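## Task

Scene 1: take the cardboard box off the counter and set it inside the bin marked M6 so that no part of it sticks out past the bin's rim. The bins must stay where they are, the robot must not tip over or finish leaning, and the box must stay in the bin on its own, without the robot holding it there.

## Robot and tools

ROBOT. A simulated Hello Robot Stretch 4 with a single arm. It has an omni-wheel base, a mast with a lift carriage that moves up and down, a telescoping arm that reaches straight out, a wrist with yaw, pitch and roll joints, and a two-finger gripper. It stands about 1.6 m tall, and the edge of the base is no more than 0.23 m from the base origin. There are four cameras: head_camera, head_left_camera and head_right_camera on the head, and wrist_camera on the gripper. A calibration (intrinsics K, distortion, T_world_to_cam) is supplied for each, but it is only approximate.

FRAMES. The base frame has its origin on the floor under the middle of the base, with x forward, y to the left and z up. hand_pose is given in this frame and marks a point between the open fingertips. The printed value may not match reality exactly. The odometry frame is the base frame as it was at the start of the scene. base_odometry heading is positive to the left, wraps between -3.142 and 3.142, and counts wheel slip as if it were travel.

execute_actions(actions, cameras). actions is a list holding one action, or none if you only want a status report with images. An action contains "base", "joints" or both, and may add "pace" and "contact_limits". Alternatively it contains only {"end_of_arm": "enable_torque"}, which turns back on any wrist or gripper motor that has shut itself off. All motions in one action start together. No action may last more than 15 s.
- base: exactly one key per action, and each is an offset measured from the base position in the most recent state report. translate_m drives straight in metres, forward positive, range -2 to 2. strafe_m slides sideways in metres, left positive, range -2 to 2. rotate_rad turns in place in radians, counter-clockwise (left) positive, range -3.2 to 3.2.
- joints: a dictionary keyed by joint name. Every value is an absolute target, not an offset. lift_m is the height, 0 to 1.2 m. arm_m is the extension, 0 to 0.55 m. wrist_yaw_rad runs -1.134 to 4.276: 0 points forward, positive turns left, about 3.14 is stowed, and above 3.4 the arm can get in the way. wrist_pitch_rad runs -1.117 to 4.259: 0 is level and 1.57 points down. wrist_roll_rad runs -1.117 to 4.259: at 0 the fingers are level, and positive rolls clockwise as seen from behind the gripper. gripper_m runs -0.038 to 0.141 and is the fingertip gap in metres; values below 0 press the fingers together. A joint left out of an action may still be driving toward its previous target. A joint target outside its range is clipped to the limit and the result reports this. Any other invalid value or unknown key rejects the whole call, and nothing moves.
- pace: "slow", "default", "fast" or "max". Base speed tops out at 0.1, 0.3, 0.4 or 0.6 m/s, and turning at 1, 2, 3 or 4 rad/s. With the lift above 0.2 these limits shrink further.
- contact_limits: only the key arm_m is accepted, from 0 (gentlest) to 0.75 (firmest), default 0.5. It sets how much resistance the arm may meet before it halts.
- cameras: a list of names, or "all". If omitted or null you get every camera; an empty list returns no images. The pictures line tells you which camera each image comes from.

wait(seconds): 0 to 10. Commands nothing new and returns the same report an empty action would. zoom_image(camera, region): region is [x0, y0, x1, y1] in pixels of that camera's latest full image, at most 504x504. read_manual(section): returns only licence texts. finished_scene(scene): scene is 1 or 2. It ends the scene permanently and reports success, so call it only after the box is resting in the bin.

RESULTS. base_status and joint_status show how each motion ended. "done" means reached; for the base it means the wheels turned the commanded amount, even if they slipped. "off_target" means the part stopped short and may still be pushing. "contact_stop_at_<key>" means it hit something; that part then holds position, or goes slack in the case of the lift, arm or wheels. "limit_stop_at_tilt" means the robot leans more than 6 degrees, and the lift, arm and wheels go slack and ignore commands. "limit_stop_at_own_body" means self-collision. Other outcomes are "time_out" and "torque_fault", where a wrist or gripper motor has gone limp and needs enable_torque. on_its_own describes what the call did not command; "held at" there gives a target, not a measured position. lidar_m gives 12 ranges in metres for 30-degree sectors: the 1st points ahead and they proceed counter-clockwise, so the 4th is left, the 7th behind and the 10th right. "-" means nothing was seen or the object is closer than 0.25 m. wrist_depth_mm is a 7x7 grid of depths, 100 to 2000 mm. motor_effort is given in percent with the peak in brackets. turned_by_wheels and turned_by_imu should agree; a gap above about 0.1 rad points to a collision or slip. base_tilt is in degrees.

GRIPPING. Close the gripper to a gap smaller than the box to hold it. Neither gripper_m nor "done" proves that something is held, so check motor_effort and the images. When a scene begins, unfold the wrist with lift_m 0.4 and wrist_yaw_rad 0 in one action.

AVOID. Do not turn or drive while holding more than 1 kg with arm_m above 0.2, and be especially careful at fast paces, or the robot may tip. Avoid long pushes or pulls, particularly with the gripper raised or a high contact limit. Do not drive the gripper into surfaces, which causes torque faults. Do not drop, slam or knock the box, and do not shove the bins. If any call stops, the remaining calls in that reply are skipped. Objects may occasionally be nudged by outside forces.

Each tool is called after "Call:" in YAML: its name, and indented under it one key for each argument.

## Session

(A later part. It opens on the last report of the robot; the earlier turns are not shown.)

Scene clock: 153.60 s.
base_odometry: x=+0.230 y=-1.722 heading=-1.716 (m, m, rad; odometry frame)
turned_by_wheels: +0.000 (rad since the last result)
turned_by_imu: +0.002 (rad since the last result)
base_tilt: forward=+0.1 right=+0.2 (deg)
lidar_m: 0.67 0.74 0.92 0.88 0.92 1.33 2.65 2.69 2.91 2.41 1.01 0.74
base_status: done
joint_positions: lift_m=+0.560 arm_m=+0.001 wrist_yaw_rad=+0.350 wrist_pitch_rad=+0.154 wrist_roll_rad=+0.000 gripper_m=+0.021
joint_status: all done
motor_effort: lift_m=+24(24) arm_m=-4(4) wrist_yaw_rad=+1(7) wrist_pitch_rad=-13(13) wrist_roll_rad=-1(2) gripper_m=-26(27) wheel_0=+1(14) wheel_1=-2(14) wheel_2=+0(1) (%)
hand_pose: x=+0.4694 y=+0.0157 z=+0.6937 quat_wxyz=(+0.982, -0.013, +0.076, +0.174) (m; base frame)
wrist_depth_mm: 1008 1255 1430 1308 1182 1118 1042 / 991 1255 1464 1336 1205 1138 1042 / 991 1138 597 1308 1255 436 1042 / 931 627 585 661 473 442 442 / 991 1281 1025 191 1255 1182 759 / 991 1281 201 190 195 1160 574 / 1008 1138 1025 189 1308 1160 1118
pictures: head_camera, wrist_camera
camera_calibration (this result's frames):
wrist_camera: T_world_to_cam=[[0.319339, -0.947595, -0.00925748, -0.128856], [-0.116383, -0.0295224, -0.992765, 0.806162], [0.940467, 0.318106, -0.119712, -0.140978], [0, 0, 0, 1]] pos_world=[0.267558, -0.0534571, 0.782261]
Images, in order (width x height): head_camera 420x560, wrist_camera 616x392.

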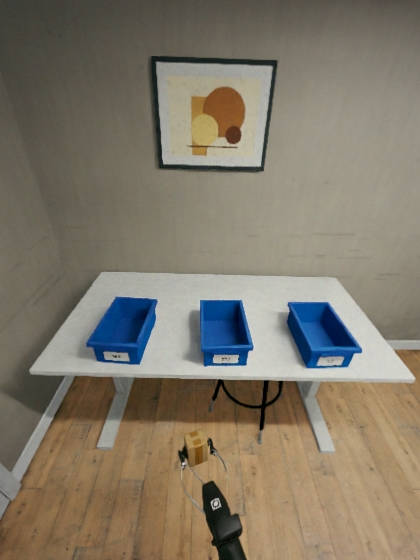

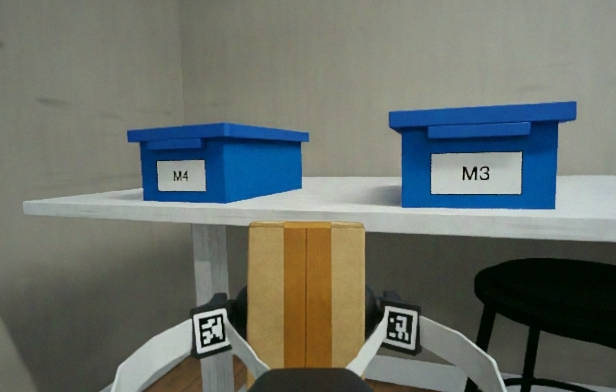

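Call:
execute_actions:
  actions:
    - {"base": {"rotate_rad": -1.39}, "joints": {"lift_m": 0.42, "wrist_yaw_rad": 0.0}, "pace": "max"}
  cameras: []

Call:
execute_actions:
  actions:
    - {"base": {"translate_m": 1.5}, "pace": "max"}
  cameras: ["wrist_camera", "head_camera"]

Scene clock: 172.73 s.
base_odometry: x=+0.230 y=-1.722 heading=-3.105 (m, m, rad; odometry frame)
turned_by_wheels: -1.390 (rad since the last result)
turned_by_imu: -1.387 (rad since the last result)
base_tilt: forward=+0.1 right=+0.2 (deg)
lidar_m: 2.41 0.85 0.72 0.67 0.78 0.90 0.89 1.04 1.69 2.61 2.89 2.44
base_status: done
joint_positions: lift_m=+0.420 arm_m=+0.001 wrist_yaw_rad=+0.000 wrist_pitch_rad=+0.154 wrist_roll_rad=+0.000 gripper_m=+0.021
joint_status: all done
motor_effort: lift_m=+16(20) arm_m=-4(4) wrist_yaw_rad=+0(9) wrist_pitch_rad=-12(13) wrist_roll_rad=+0(1) gripper_m=-25(26) wheel_0=+2(8) wheel_1=+2(9) wheel_2=-2(10) (%)
hand_pose: x=+0.4567 y=-0.0875 z=+0.5543 quat_wxyz=(+0.997, +0.000, +0.077, +0.000) (m; base frame)
wrist_depth_mm: 1921 - - - - - - / 1756 - - - - - - / 1808 - - - - - - / 1808 - - - - - - / 1863 - - 191 - - - / 1708 1708 201 189 203 1618 1576 / 1205 1078 1098 188 1060 1042 1138
pictures: none
No camera images: the call's "cameras" was empty. Leave "cameras" out to get every camera's image.

Scene clock: 177.03 s.
base_odometry: x=-1.269 y=-1.777 heading=-3.105 (m, m, rad; odometry frame)
turned_by_wheels: +0.000 (rad since the last result)
turned_by_imu: -0.006 (rad since the last result)
base_tilt: forward=+0.1 right=+0.3 (deg)
lidar_m: 0.95 1.04 1.25 1.22 0.78 0.79 2.38 2.67 2.87 2.85 1.63 0.93
base_status: done
joint_positions: lift_m=+0.420 arm_m=+0.001 wrist_yaw_rad=+0.000 wrist_pitch_rad=+0.154 wrist_roll_rad=+0.000 gripper_m=+0.021
joint_status: not commanded
motor_effort: lift_m=+16(17) arm_m=-4(4) wrist_yaw_rad=+1(2) wrist_pitch_rad=-12(12) wrist_roll_rad=-2(0) gripper_m=-27(26) wheel_0=+1(9) wheel_1=+1(4) wheel_2=+1(14) (%)
hand_pose: x=+0.4567 y=-0.0874 z=+0.5543 quat_wxyz=(+0.997, +0.000, +0.077, +0.000) (m; base frame)
wrist_depth_mm: 1255 1182 1138 1078 1042 1008 976 / 1255 1229 1160 1118 1060 1025 991 / 1308 820 946 759 1078 699 1008 / 904 1098 1182 831 1078 1025 741 / 931 1138 1205 190 1098 1042 809 / 904 946 200 189 203 750 715 / 960 946 946 188 931 917 842
pictures: head_camera, wrist_camera
camera_calibration (this result's frames):
wrist_camera: T_world_to_cam=[[-0.0250106, -0.999644, -0.00925133, -0.0710608], [-0.119466, 0.0121766, -0.992764, 0.668248], [0.992523, -0.0237244, -0.119728, -0.166595], [0, 0, 0, 1]] pos_world=[0.243405, -0.0831249, 0.642809]
Images, in order (width x height): head_camera 420x560, wrist_camera 616x392.

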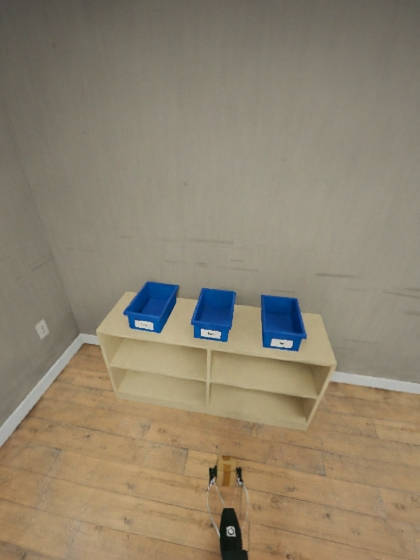

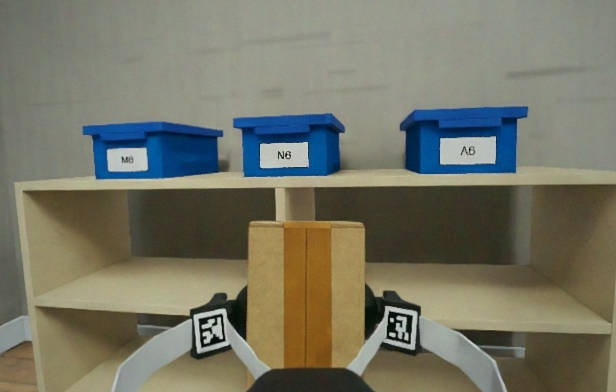

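Call:
zoom_image:
  camera: "wrist_camera"
  region: [75, 110, 345, 190]

Call:
zoom_image:
  camera: "wrist_camera"
  region: [95, 140, 165, 180]

Call:
zoom_image:
  camera: "head_camera"
  region: [90, 270, 340, 370]

Region (75, 110, 345, 190) of wrist_camera's 616x392 image, scaled by 1.867; it fills the top 149 rows of this view, and the rest is white.

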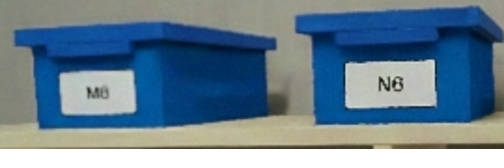

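Region (95, 140, 165, 180) of wrist_camera's 616x392 image, scaled by 7.200; it fills the top 288 rows of this view, and the rest is white.

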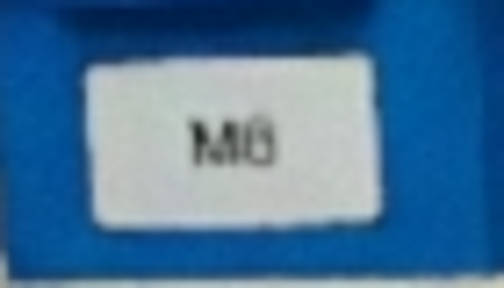

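Region (90, 270, 340, 370) of head_camera's 420x560 image, scaled by 2.016, with more detail than that image has; it fills the top 202 rows of this view, and the rest is white.

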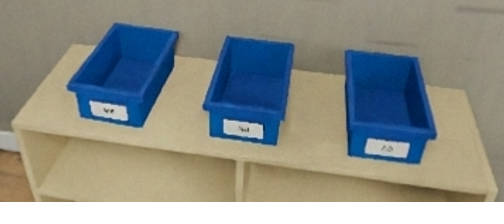

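Call:
execute_actions:
  actions:
    - {"base": {"rotate_rad": -0.16}, "pace": "max"}
  cameras: []

Call:
execute_actions:
  actions:
    - {"base": {"strafe_m": 0.566}, "pace": "max"}
  cameras: ["wrist_camera", "head_camera"]

Scene clock: 210.30 s.
base_odometry: x=-1.269 y=-1.777 heading=+3.018 (m, m, rad; odometry frame)
turned_by_wheels: -0.160 (rad since the last result)
turned_by_imu: -0.159 (rad since the last result)
base_tilt: forward=+0.1 right=+0.2 (deg)
lidar_m: 0.92 0.98 1.28 1.23 0.88 0.77 1.91 2.54 2.99 2.82 1.90 0.98
base_status: done
joint_positions: lift_m=+0.420 arm_m=+0.001 wrist_yaw_rad=+0.000 wrist_pitch_rad=+0.154 wrist_roll_rad=+0.000 gripper_m=+0.021
joint_status: not commanded
motor_effort: lift_m=+17(17) arm_m=-4(4) wrist_yaw_rad=+0(1) wrist_pitch_rad=-12(12) wrist_roll_rad=-1(0) gripper_m=-24(26) wheel_0=+2(7) wheel_1=+1(10) wheel_2=-1(8) (%)
hand_pose: x=+0.4567 y=-0.0874 z=+0.5543 quat_wxyz=(+0.997, +0.000, +0.077, +0.000) (m; base frame)
wrist_depth_mm: 1098 1098 1078 1098 1078 1078 1078 / 1118 1138 1098 1118 1098 1078 1098 / 750 991 759 1118 750 1118 1118 / 1042 1160 831 1160 1118 831 1118 / 1098 1160 960 191 1160 904 1138 / 854 854 202 190 203 788 1160 / 1060 946 759 187 917 741 1160
pictures: none
No camera images: the call's "cameras" was empty. Leave "cameras" out to get every camera's image.

Scene clock: 212.67 s.
base_odometry: x=-1.339 y=-2.339 heading=+3.018 (m, m, rad; odometry frame)
turned_by_wheels: +0.000 (rad since the last result)
turned_by_imu: +0.001 (rad since the last result)
base_tilt: forward=+0.1 right=+0.2 (deg)
lidar_m: 0.94 0.96 0.70 0.65 0.72 0.66 0.60 2.50 3.48 3.44 1.35 0.97
base_status: done
joint_positions: lift_m=+0.420 arm_m=+0.001 wrist_yaw_rad=+0.000 wrist_pitch_rad=+0.154 wrist_roll_rad=+0.000 gripper_m=+0.021
joint_status: not commanded
motor_effort: lift_m=+17(17) arm_m=-4(4) wrist_yaw_rad=+0(1) wrist_pitch_rad=-12(13) wrist_roll_rad=-6(1) gripper_m=-27(26) wheel_0=+1(14) wheel_1=-2(15) wheel_2=+0(0) (%)
hand_pose: x=+0.4567 y=-0.0874 z=+0.5542 quat_wxyz=(+0.997, +0.000, +0.077, +0.000) (m; base frame)
wrist_depth_mm: 1118 1118 1098 1118 1098 1078 1078 / 1118 1138 1118 1118 1118 1118 1118 / 1078 1160 1138 750 1098 750 878 / 1098 1160 960 1160 1160 809 1138 / 1060 1205 842 191 1078 904 1138 / 1060 1205 201 190 195 798 831 / 1078 1098 768 189 931 831 1008
pictures: head_camera, wrist_camera
camera_calibration (this result's frames):
wrist_camera: T_world_to_cam=[[-0.0249917, -0.999645, -0.00925094, -0.0710646], [-0.119469, 0.012174, -0.992763, 0.668222], [0.992523, -0.0237056, -0.119731, -0.166597], [0, 0, 0, 1]] pos_world=[0.243407, -0.0831236, 0.642782]
Images, in order (width x height): head_camera 420x560, wrist_camera 616x392.

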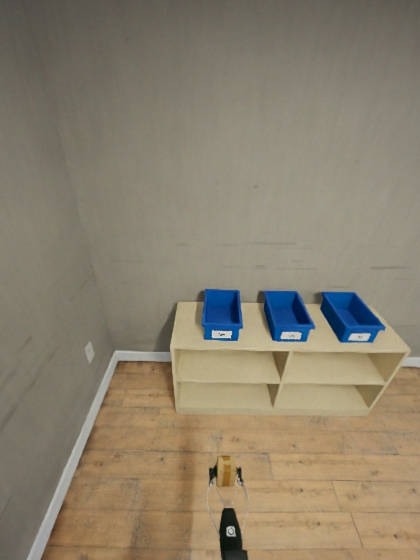

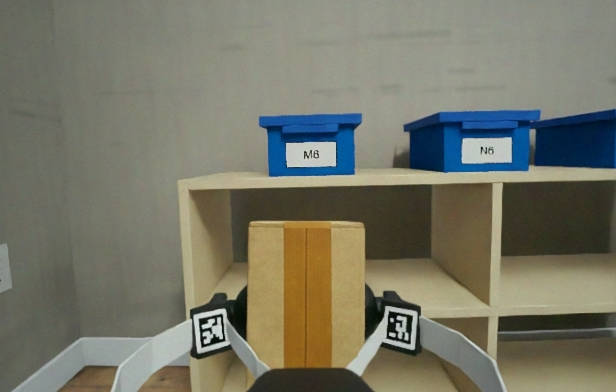

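Call:
zoom_image:
  camera: "wrist_camera"
  region: [255, 105, 365, 185]

Call:
zoom_image:
  camera: "head_camera"
  region: [170, 280, 270, 360]

Region (255, 105, 365, 185) of wrist_camera's 616x392 image, scaled by 4.582; it fills the top 367 rows of this view, and the rest is white.

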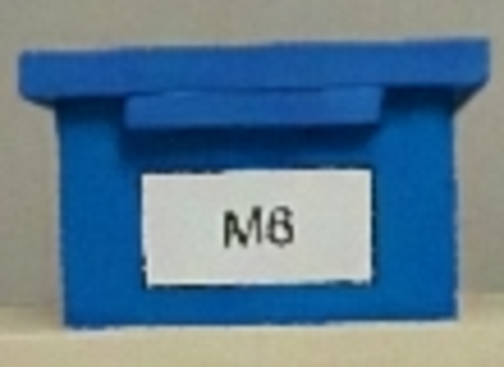

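Region (170, 280, 270, 360) of head_camera's 420x560 image, scaled by 5.040, with more detail than that image has; it fills the top 403 rows of this view, and the rest is white.

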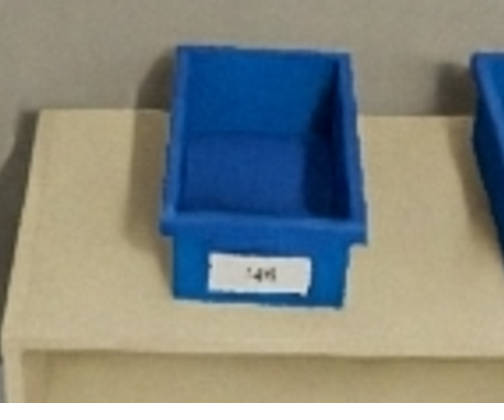

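Call:
execute_actions:
  actions:
    - {"base": {"translate_m": 0.3}, "pace": "max"}
  cameras: ["wrist_camera"]

Scene clock: 224.50 s.
base_odometry: x=-1.637 y=-2.302 heading=+3.018 (m, m, rad; odometry frame)
turned_by_wheels: +0.000 (rad since the last result)
turned_by_imu: +0.000 (rad since the last result)
base_tilt: forward=+0.1 right=+0.3 (deg)
lidar_m: 0.63 0.91 0.69 0.65 0.70 0.95 0.90 2.79 3.56 3.43 0.93 0.67
base_status: done
joint_positions: lift_m=+0.420 arm_m=+0.001 wrist_yaw_rad=+0.000 wrist_pitch_rad=+0.154 wrist_roll_rad=+0.000 gripper_m=+0.021
joint_status: not commanded
motor_effort: lift_m=+17(17) arm_m=-4(4) wrist_yaw_rad=+0(0) wrist_pitch_rad=-12(12) wrist_roll_rad=-2(4) gripper_m=-25(26) wheel_0=+1(6) wheel_1=+2(6) wheel_2=+0(14) (%)
hand_pose: x=+0.4567 y=-0.0874 z=+0.5543 quat_wxyz=(+0.997, +0.000, +0.077, +0.000) (m; base frame)
wrist_depth_mm: 820 798 809 798 798 788 778 / 820 820 820 820 809 809 445 / 842 831 831 455 820 580 452 / 854 488 469 459 477 585 455 / 854 488 854 190 842 768 525 / 878 480 201 190 202 683 525 / 891 439 504 189 492 484 508
pictures: wrist_camera
camera_calibration (this result's frames):
wrist_camera: T_world_to_cam=[[-0.0250169, -0.999644, -0.00925186, -0.0710597], [-0.119431, 0.0121771, -0.992768, 0.668218], [0.992527, -0.023731, -0.119694, -0.166619], [0, 0, 0, 1]] pos_world=[0.243403, -0.0831254, 0.642785]
Images, in order (width x height): wrist_camera 616x392.

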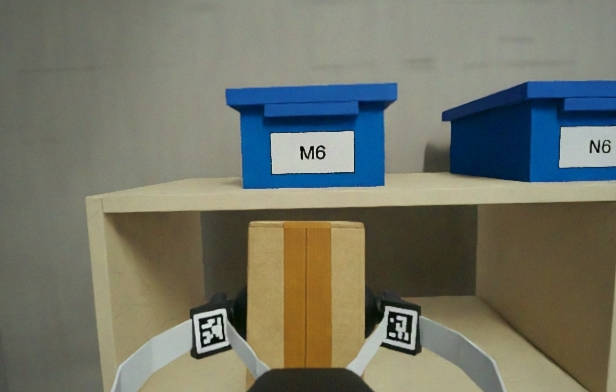

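Call:
execute_actions:
  actions:
    - {"base": {"strafe_m": -0.027}, "joints": {"lift_m": 0.91, "wrist_pitch_rad": 1.57, "wrist_roll_rad": 1.57}, "pace": "max"}
  cameras: ["head_camera"]

Scene clock: 233.83 s.
base_odometry: x=-1.633 y=-2.275 heading=+3.018 (m, m, rad; odometry frame)
turned_by_wheels: +0.000 (rad since the last result)
turned_by_imu: +0.001 (rad since the last result)
base_tilt: forward=+0.1 right=+0.2 (deg)
lidar_m: 0.64 0.67 0.70 0.68 0.72 0.96 0.91 2.80 3.53 3.42 0.90 0.68
base_status: done
joint_positions: lift_m=+0.910 arm_m=+0.001 wrist_yaw_rad=+0.000 wrist_pitch_rad=+1.570 wrist_roll_rad=+1.570 gripper_m=+0.021
joint_status: all done
motor_effort: lift_m=+23(26) arm_m=-4(4) wrist_yaw_rad=-1(0) wrist_pitch_rad=-2(8) wrist_roll_rad=+2(2) gripper_m=-26(26) wheel_0=-2(13) wheel_1=+1(11) wheel_2=+0(1) (%)
hand_pose: x=+0.1718 y=-0.0874 z=+0.7994 quat_wxyz=(+0.500, +0.500, +0.500, -0.500) (m; base frame)
wrist_depth_mm: 707 1008 1078 1078 1078 1060 1060 / 707 1025 1060 1042 1060 1060 1060 / 699 1008 1042 1060 1042 1042 1060 / 699 1025 1042 1060 831 1042 1042 / 820 1042 1042 191 831 585 362 / 820 1025 202 190 202 1025 1042 / 723 946 1008 189 809 1025 1042
pictures: head_camera
Images, in order (width x height): head_camera 420x560.

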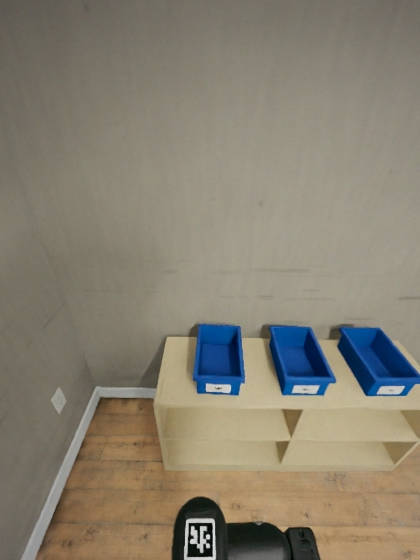

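Call:
zoom_image:
  camera: "head_camera"
  region: [160, 310, 270, 410]

Region (160, 310, 270, 410) of head_camera's 420x560 image, scaled by 4.582, with more detail than that image has; it fills the top 458 rows of this view, and the rest is white.

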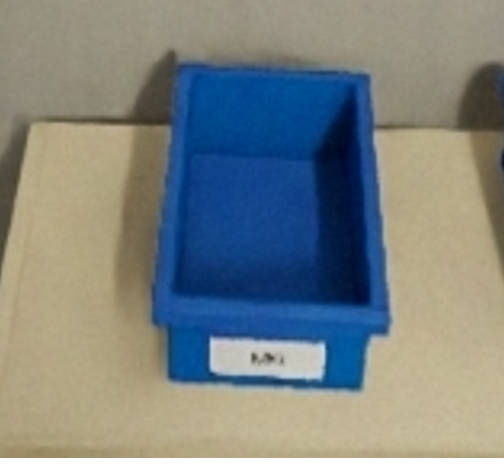

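Call:
execute_actions:
  actions:
    - {"base": {"translate_m": 0.32}, "joints": {"arm_m": 0.375}, "pace": "fast"}
  cameras: ["head_camera", "wrist_camera"]

Scene clock: 242.20 s.
base_odometry: x=-1.951 y=-2.236 heading=+3.019 (m, m, rad; odometry frame)
turned_by_wheels: +0.000 (rad since the last result)
turned_by_imu: +0.000 (rad since the last result)
base_tilt: forward=+0.1 right=+0.2 (deg)
lidar_m: 0.32 0.34 0.71 0.69 0.74 1.03 1.24 3.15 3.54 2.71 0.47 0.34
base_status: done
joint_positions: lift_m=+0.910 arm_m=+0.374 wrist_yaw_rad=+0.000 wrist_pitch_rad=+1.570 wrist_roll_rad=+1.570 gripper_m=+0.021
joint_status: all done
motor_effort: lift_m=+23(23) arm_m=+4(7) wrist_yaw_rad=-1(1) wrist_pitch_rad=+0(3) wrist_roll_rad=-1(1) gripper_m=-28(27) wheel_0=+2(5) wheel_1=+0(8) wheel_2=+2(10) (%)
hand_pose: x=+0.5455 y=-0.0874 z=+0.7994 quat_wxyz=(+0.501, +0.500, +0.500, -0.499) (m; base frame)
wrist_depth_mm: 283 415 410 382 379 424 1060 / 278 413 418 427 424 427 1078 / 281 418 421 427 421 421 1060 / 282 389 324 415 415 366 820 / 282 392 364 191 415 364 820 / 282 392 202 190 202 357 820 / 289 342 300 189 345 294 809
pictures: head_camera, wrist_camera
camera_calibration (this result's frames):
wrist_camera: T_world_to_cam=[[-0.999686, 0.011467, 0.022284, 0.528292], [0.0107068, 0.999367, -0.0339386, 0.17102], [-0.0226591, -0.0336893, -0.999175, 1.03055], [0, 0, 0, 1]] pos_world=[0.549646, -0.142251, 1.02373]
Images, in order (width x height): head_camera 420x560, wrist_camera 616x392.

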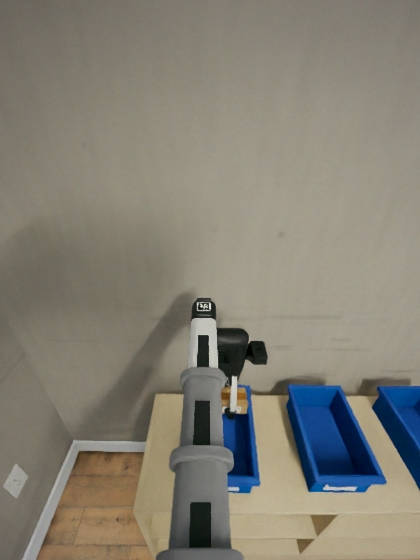

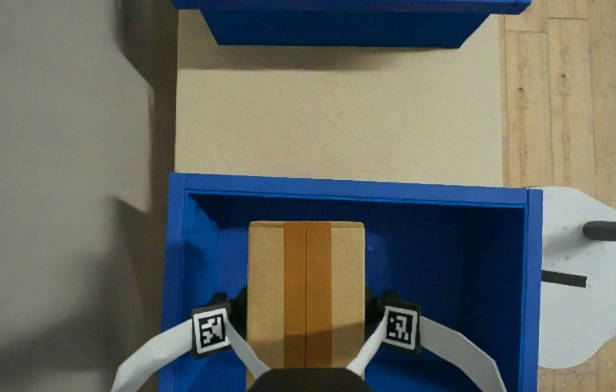

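Call:
zoom_image:
  camera: "wrist_camera"
  region: [150, 150, 616, 392]

Call:
zoom_image:
  camera: "head_camera"
  region: [140, 320, 320, 520]

Region (150, 150, 616, 392) of wrist_camera's 616x392 image, scaled by 1.082; it fills the top 262 rows of this view, and the rest is white.

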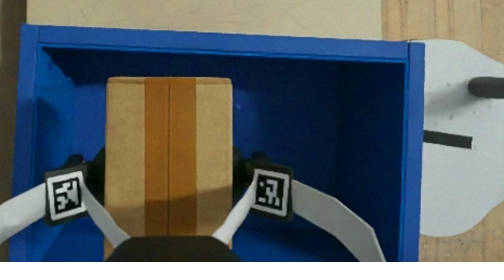

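Region (140, 320, 320, 520) of head_camera's 420x560 image, scaled by 2.520, with more detail than that image has; it fills the left 454 columns of this view, and the rest is white.

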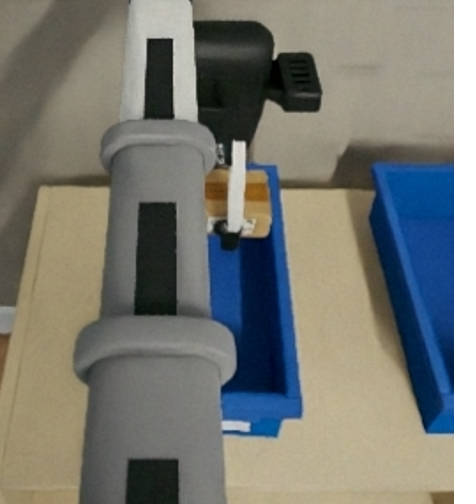

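Call:
execute_actions:
  actions:
    - {"base": {"strafe_m": 0.025}, "joints": {"arm_m": 0.331, "lift_m": 0.86}}
  cameras: ["head_camera", "wrist_camera"]

Scene clock: 259.63 s.
base_odometry: x=-1.954 y=-2.260 heading=+3.019 (m, m, rad; odometry frame)
turned_by_wheels: +0.000 (rad since the last result)
turned_by_imu: +0.001 (rad since the last result)
base_tilt: forward=+0.1 right=+0.3 (deg)
lidar_m: 0.32 0.32 0.68 0.66 0.69 0.98 1.22 3.11 3.55 2.67 0.47 0.35
base_status: done
joint_positions: lift_m=+0.860 arm_m=+0.332 wrist_yaw_rad=+0.000 wrist_pitch_rad=+1.570 wrist_roll_rad=+1.570 gripper_m=+0.021
joint_status: all done
motor_effort: lift_m=+15(19) arm_m=-4(3) wrist_yaw_rad=+0(0) wrist_pitch_rad=-1(1) wrist_roll_rad=+0(0) gripper_m=-25(26) wheel_0=+1(9) wheel_1=+0(8) wheel_2=+0(1) (%)
hand_pose: x=+0.5029 y=-0.0874 z=+0.7501 quat_wxyz=(+0.500, +0.500, +0.500, -0.500) (m; base frame)
wrist_depth_mm: 347 375 375 375 375 1008 1008 / 342 373 373 373 373 1008 1008 / 332 290 278 255 375 373 991 / 329 296 366 368 366 274 768 / 330 297 359 190 364 271 759 / 319 303 201 190 202 268 768 / 304 250 277 189 297 244 750
pictures: head_camera, wrist_camera
camera_calibration (this result's frames):
wrist_camera: T_world_to_cam=[[-0.999679, 0.0116349, 0.0225276, 0.48665], [0.0108664, 0.999365, -0.0339413, 0.169723], [-0.0229082, -0.0336856, -0.99917, 0.980423], [0, 0, 0, 1]] pos_world=[0.507109, -0.142252, 0.974407]
Images, in order (width x height): head_camera 420x560, wrist_camera 616x392.

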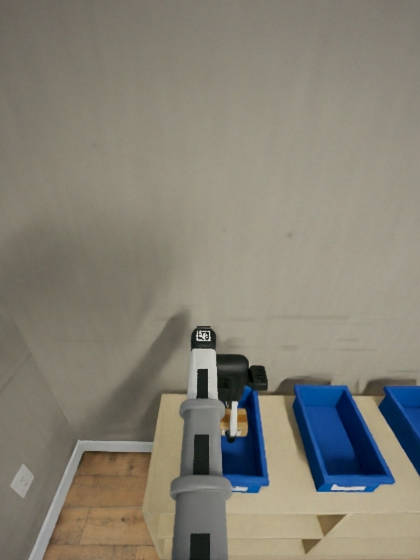

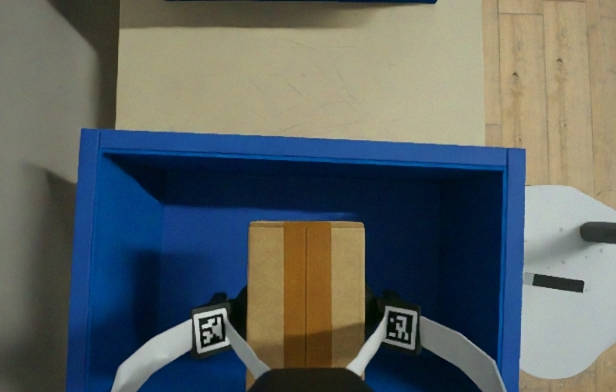

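Call:
execute_actions:
  actions:
    - {"joints": {"lift_m": 0.748}}
  cameras: ["head_camera", "wrist_camera"]

Scene clock: 264.87 s.
base_odometry: x=-1.954 y=-2.260 heading=+3.019 (m, m, rad; odometry frame)
turned_by_wheels: +0.000 (rad since the last result)
turned_by_imu: +0.001 (rad since the last result)
base_tilt: forward=+0.0 right=+0.2 (deg)
lidar_m: 0.31 0.32 0.69 0.66 0.72 0.98 1.25 3.13 3.57 2.70 0.45 0.34
base_status: not commanded
joint_positions: lift_m=+0.748 arm_m=+0.332 wrist_yaw_rad=+0.000 wrist_pitch_rad=+1.570 wrist_roll_rad=+1.570 gripper_m=+0.021
joint_status: all done
motor_effort: lift_m=+15(15) arm_m=-4(4) wrist_yaw_rad=-1(0) wrist_pitch_rad=-2(2) wrist_roll_rad=+0(3) gripper_m=-26(27) wheel_0=+1(1) wheel_1=+0(0) wheel_2=+0(0) (%)
hand_pose: x=+0.5029 y=-0.0874 z=+0.6381 quat_wxyz=(+0.500, +0.500, +0.500, -0.500) (m; base frame)
wrist_depth_mm: 260 260 259 263 260 259 878 / 137 137 137 137 137 258 878 / 179 195 184 174 164 155 150 / 199 252 252 253 254 253 202 / 201 250 251 191 252 251 200 / 203 249 202 189 203 250 197 / 209 247 247 188 249 217 193
pictures: head_camera, wrist_camera
camera_calibration (this result's frames):
wrist_camera: T_world_to_cam=[[-0.999679, 0.0116347, 0.0225276, 0.48917], [0.0108662, 0.999365, -0.0339413, 0.165922], [-0.0229082, -0.0336856, -0.99917, 0.868513], [0, 0, 0, 1]] pos_world=[0.507106, -0.142252, 0.862404]
Images, in order (width x height): head_camera 420x560, wrist_camera 616x392.

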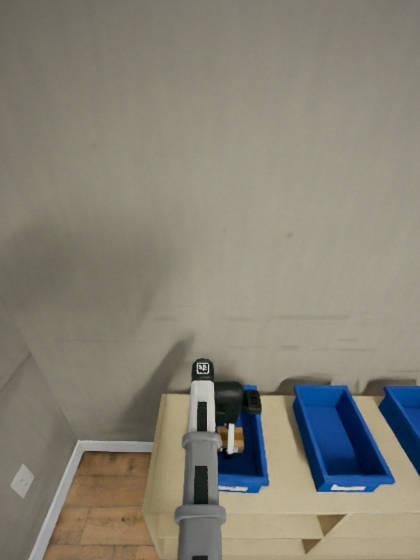

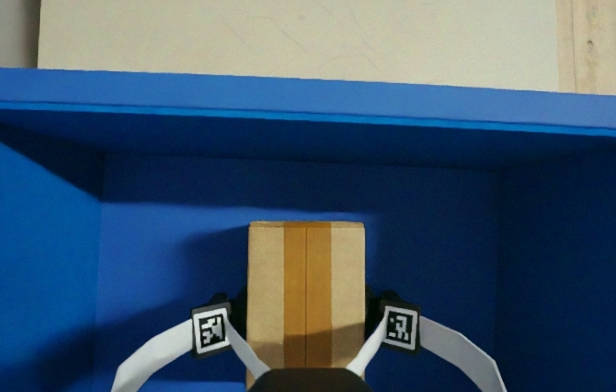

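Call:
execute_actions:
  actions:
    - {"joints": {"gripper_m": 0.1}}
  cameras: ["head_camera", "wrist_camera"]

Scene clock: 270.07 s.
base_odometry: x=-1.954 y=-2.260 heading=+3.019 (m, m, rad; odometry frame)
turned_by_wheels: +0.000 (rad since the last result)
turned_by_imu: +0.001 (rad since the last result)
base_tilt: forward=+0.0 right=+0.2 (deg)
lidar_m: 0.31 0.33 0.70 0.62 0.72 0.97 1.25 3.13 3.54 2.73 0.48 0.32
base_status: not commanded
joint_positions: lift_m=+0.748 arm_m=+0.332 wrist_yaw_rad=+0.000 wrist_pitch_rad=+1.570 wrist_roll_rad=+1.570 gripper_m=+0.100
joint_status: all done
motor_effort: lift_m=+15(15) arm_m=-4(4) wrist_yaw_rad=+1(1) wrist_pitch_rad=-1(1) wrist_roll_rad=+1(2) gripper_m=-2(23) wheel_0=+1(1) wheel_1=+0(0) wheel_2=+0(1) (%)
hand_pose: x=+0.5029 y=-0.0874 z=+0.6381 quat_wxyz=(+0.500, +0.500, +0.500, -0.500) (m; base frame)
wrist_depth_mm: 259 260 259 260 260 260 891 / 137 137 137 137 138 259 891 / 179 195 183 174 165 155 150 / 199 252 254 253 254 254 202 / 201 251 252 201 252 253 200 / 202 250 217 200 202 252 196 / 209 248 248 152 249 229 195
pictures: head_camera, wrist_camera
camera_calibration (this result's frames):
wrist_camera: T_world_to_cam=[[-0.999679, 0.0116347, 0.0225277, 0.489168], [0.0108662, 0.999365, -0.0339413, 0.165922], [-0.0229083, -0.0336856, -0.99917, 0.868513], [0, 0, 0, 1]] pos_world=[0.507104, -0.142252, 0.862404]
Images, in order (width x height): head_camera 420x560, wrist_camera 616x392.

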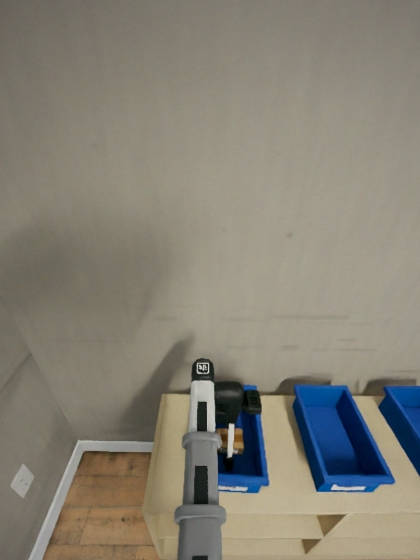

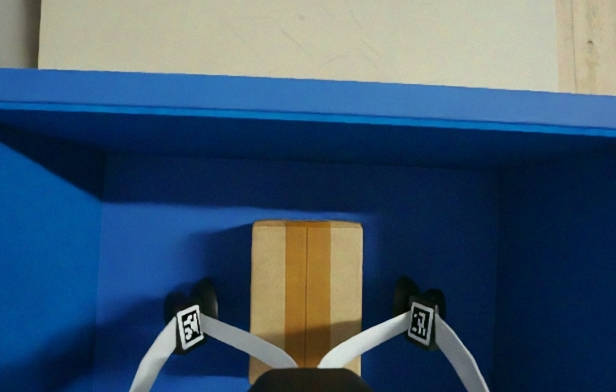

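The box is resting on the bin floor (its top now reads about 201 mm). I'll lift the gripper clear.

Call:
execute_actions:
  actions:
    - {"joints": {"lift_m": 0.9}, "pace": "fast"}
  cameras: ["head_camera", "wrist_camera"]

Scene clock: 273.27 s.
base_odometry: x=-1.954 y=-2.260 heading=+3.019 (m, m, rad; odometry frame)
turned_by_wheels: +0.000 (rad since the last result)
turned_by_imu: +0.001 (rad since the last result)
base_tilt: forward=+0.1 right=+0.3 (deg)
lidar_m: 0.31 0.35 0.68 0.66 0.68 0.96 1.25 3.11 3.57 2.70 0.47 0.34
base_status: not commanded
joint_positions: lift_m=+0.900 arm_m=+0.332 wrist_yaw_rad=+0.000 wrist_pitch_rad=+1.570 wrist_roll_rad=+1.570 gripper_m=+0.100
joint_status: all done
motor_effort: lift_m=+24(23) arm_m=-4(4) wrist_yaw_rad=+0(1) wrist_pitch_rad=-2(2) wrist_roll_rad=+2(3) gripper_m=-1(2) wheel_0=+1(1) wheel_1=+0(0) wheel_2=+0(0) (%)
hand_pose: x=+0.5029 y=-0.0874 z=+0.7894 quat_wxyz=(+0.500, +0.500, +0.500, -0.500) (m; base frame)
wrist_depth_mm: 347 418 415 413 413 1078 1042 / 342 415 413 415 410 1042 1042 / 343 410 415 413 415 1025 1025 / 343 343 404 404 407 349 931 / 343 325 402 353 404 345 809 / 343 303 402 399 219 340 798 / 351 282 300 153 319 298 1025
pictures: head_camera, wrist_camera
camera_calibration (this result's frames):
wrist_camera: T_world_to_cam=[[-0.999679, 0.0116344, 0.0225276, 0.485757], [0.0108659, 0.999365, -0.0339413, 0.171057], [-0.0229082, -0.0336856, -0.99917, 1.01968], [0, 0, 0, 1]] pos_world=[0.507101, -0.142252, 1.0137]
Images, in order (width x height): head_camera 420x560, wrist_camera 616x392.

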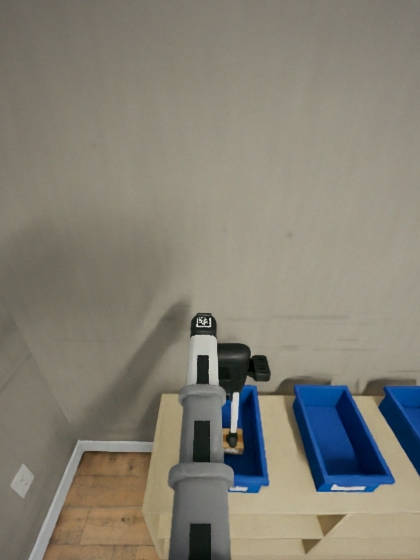

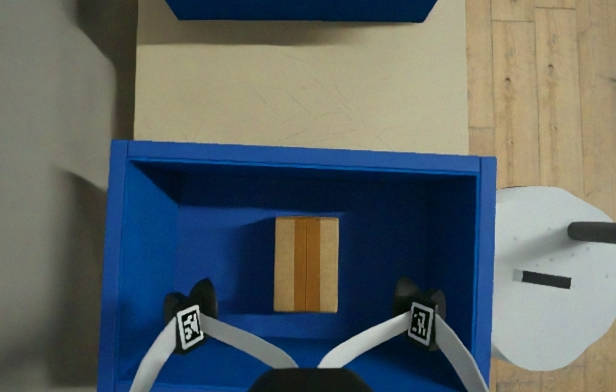

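The box is inside bin M6, centred, and the gripper is clear of it. I'm ending scene 1.

Call:
finished_scene:
  scene: 1

The scene is finished: the task was done.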